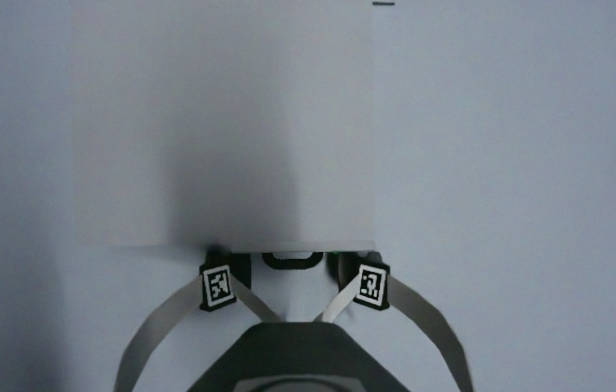

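Region (170, 190, 410, 320) of r1_wrist_camera's 616x392 image, scaled by 2.100; it fills the top 273 rows of this view, and the rest is white.

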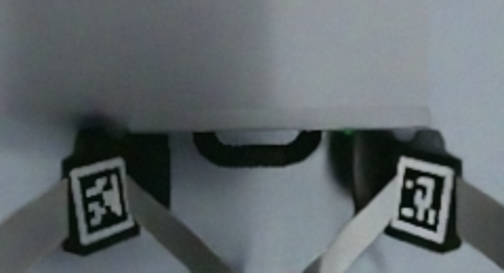

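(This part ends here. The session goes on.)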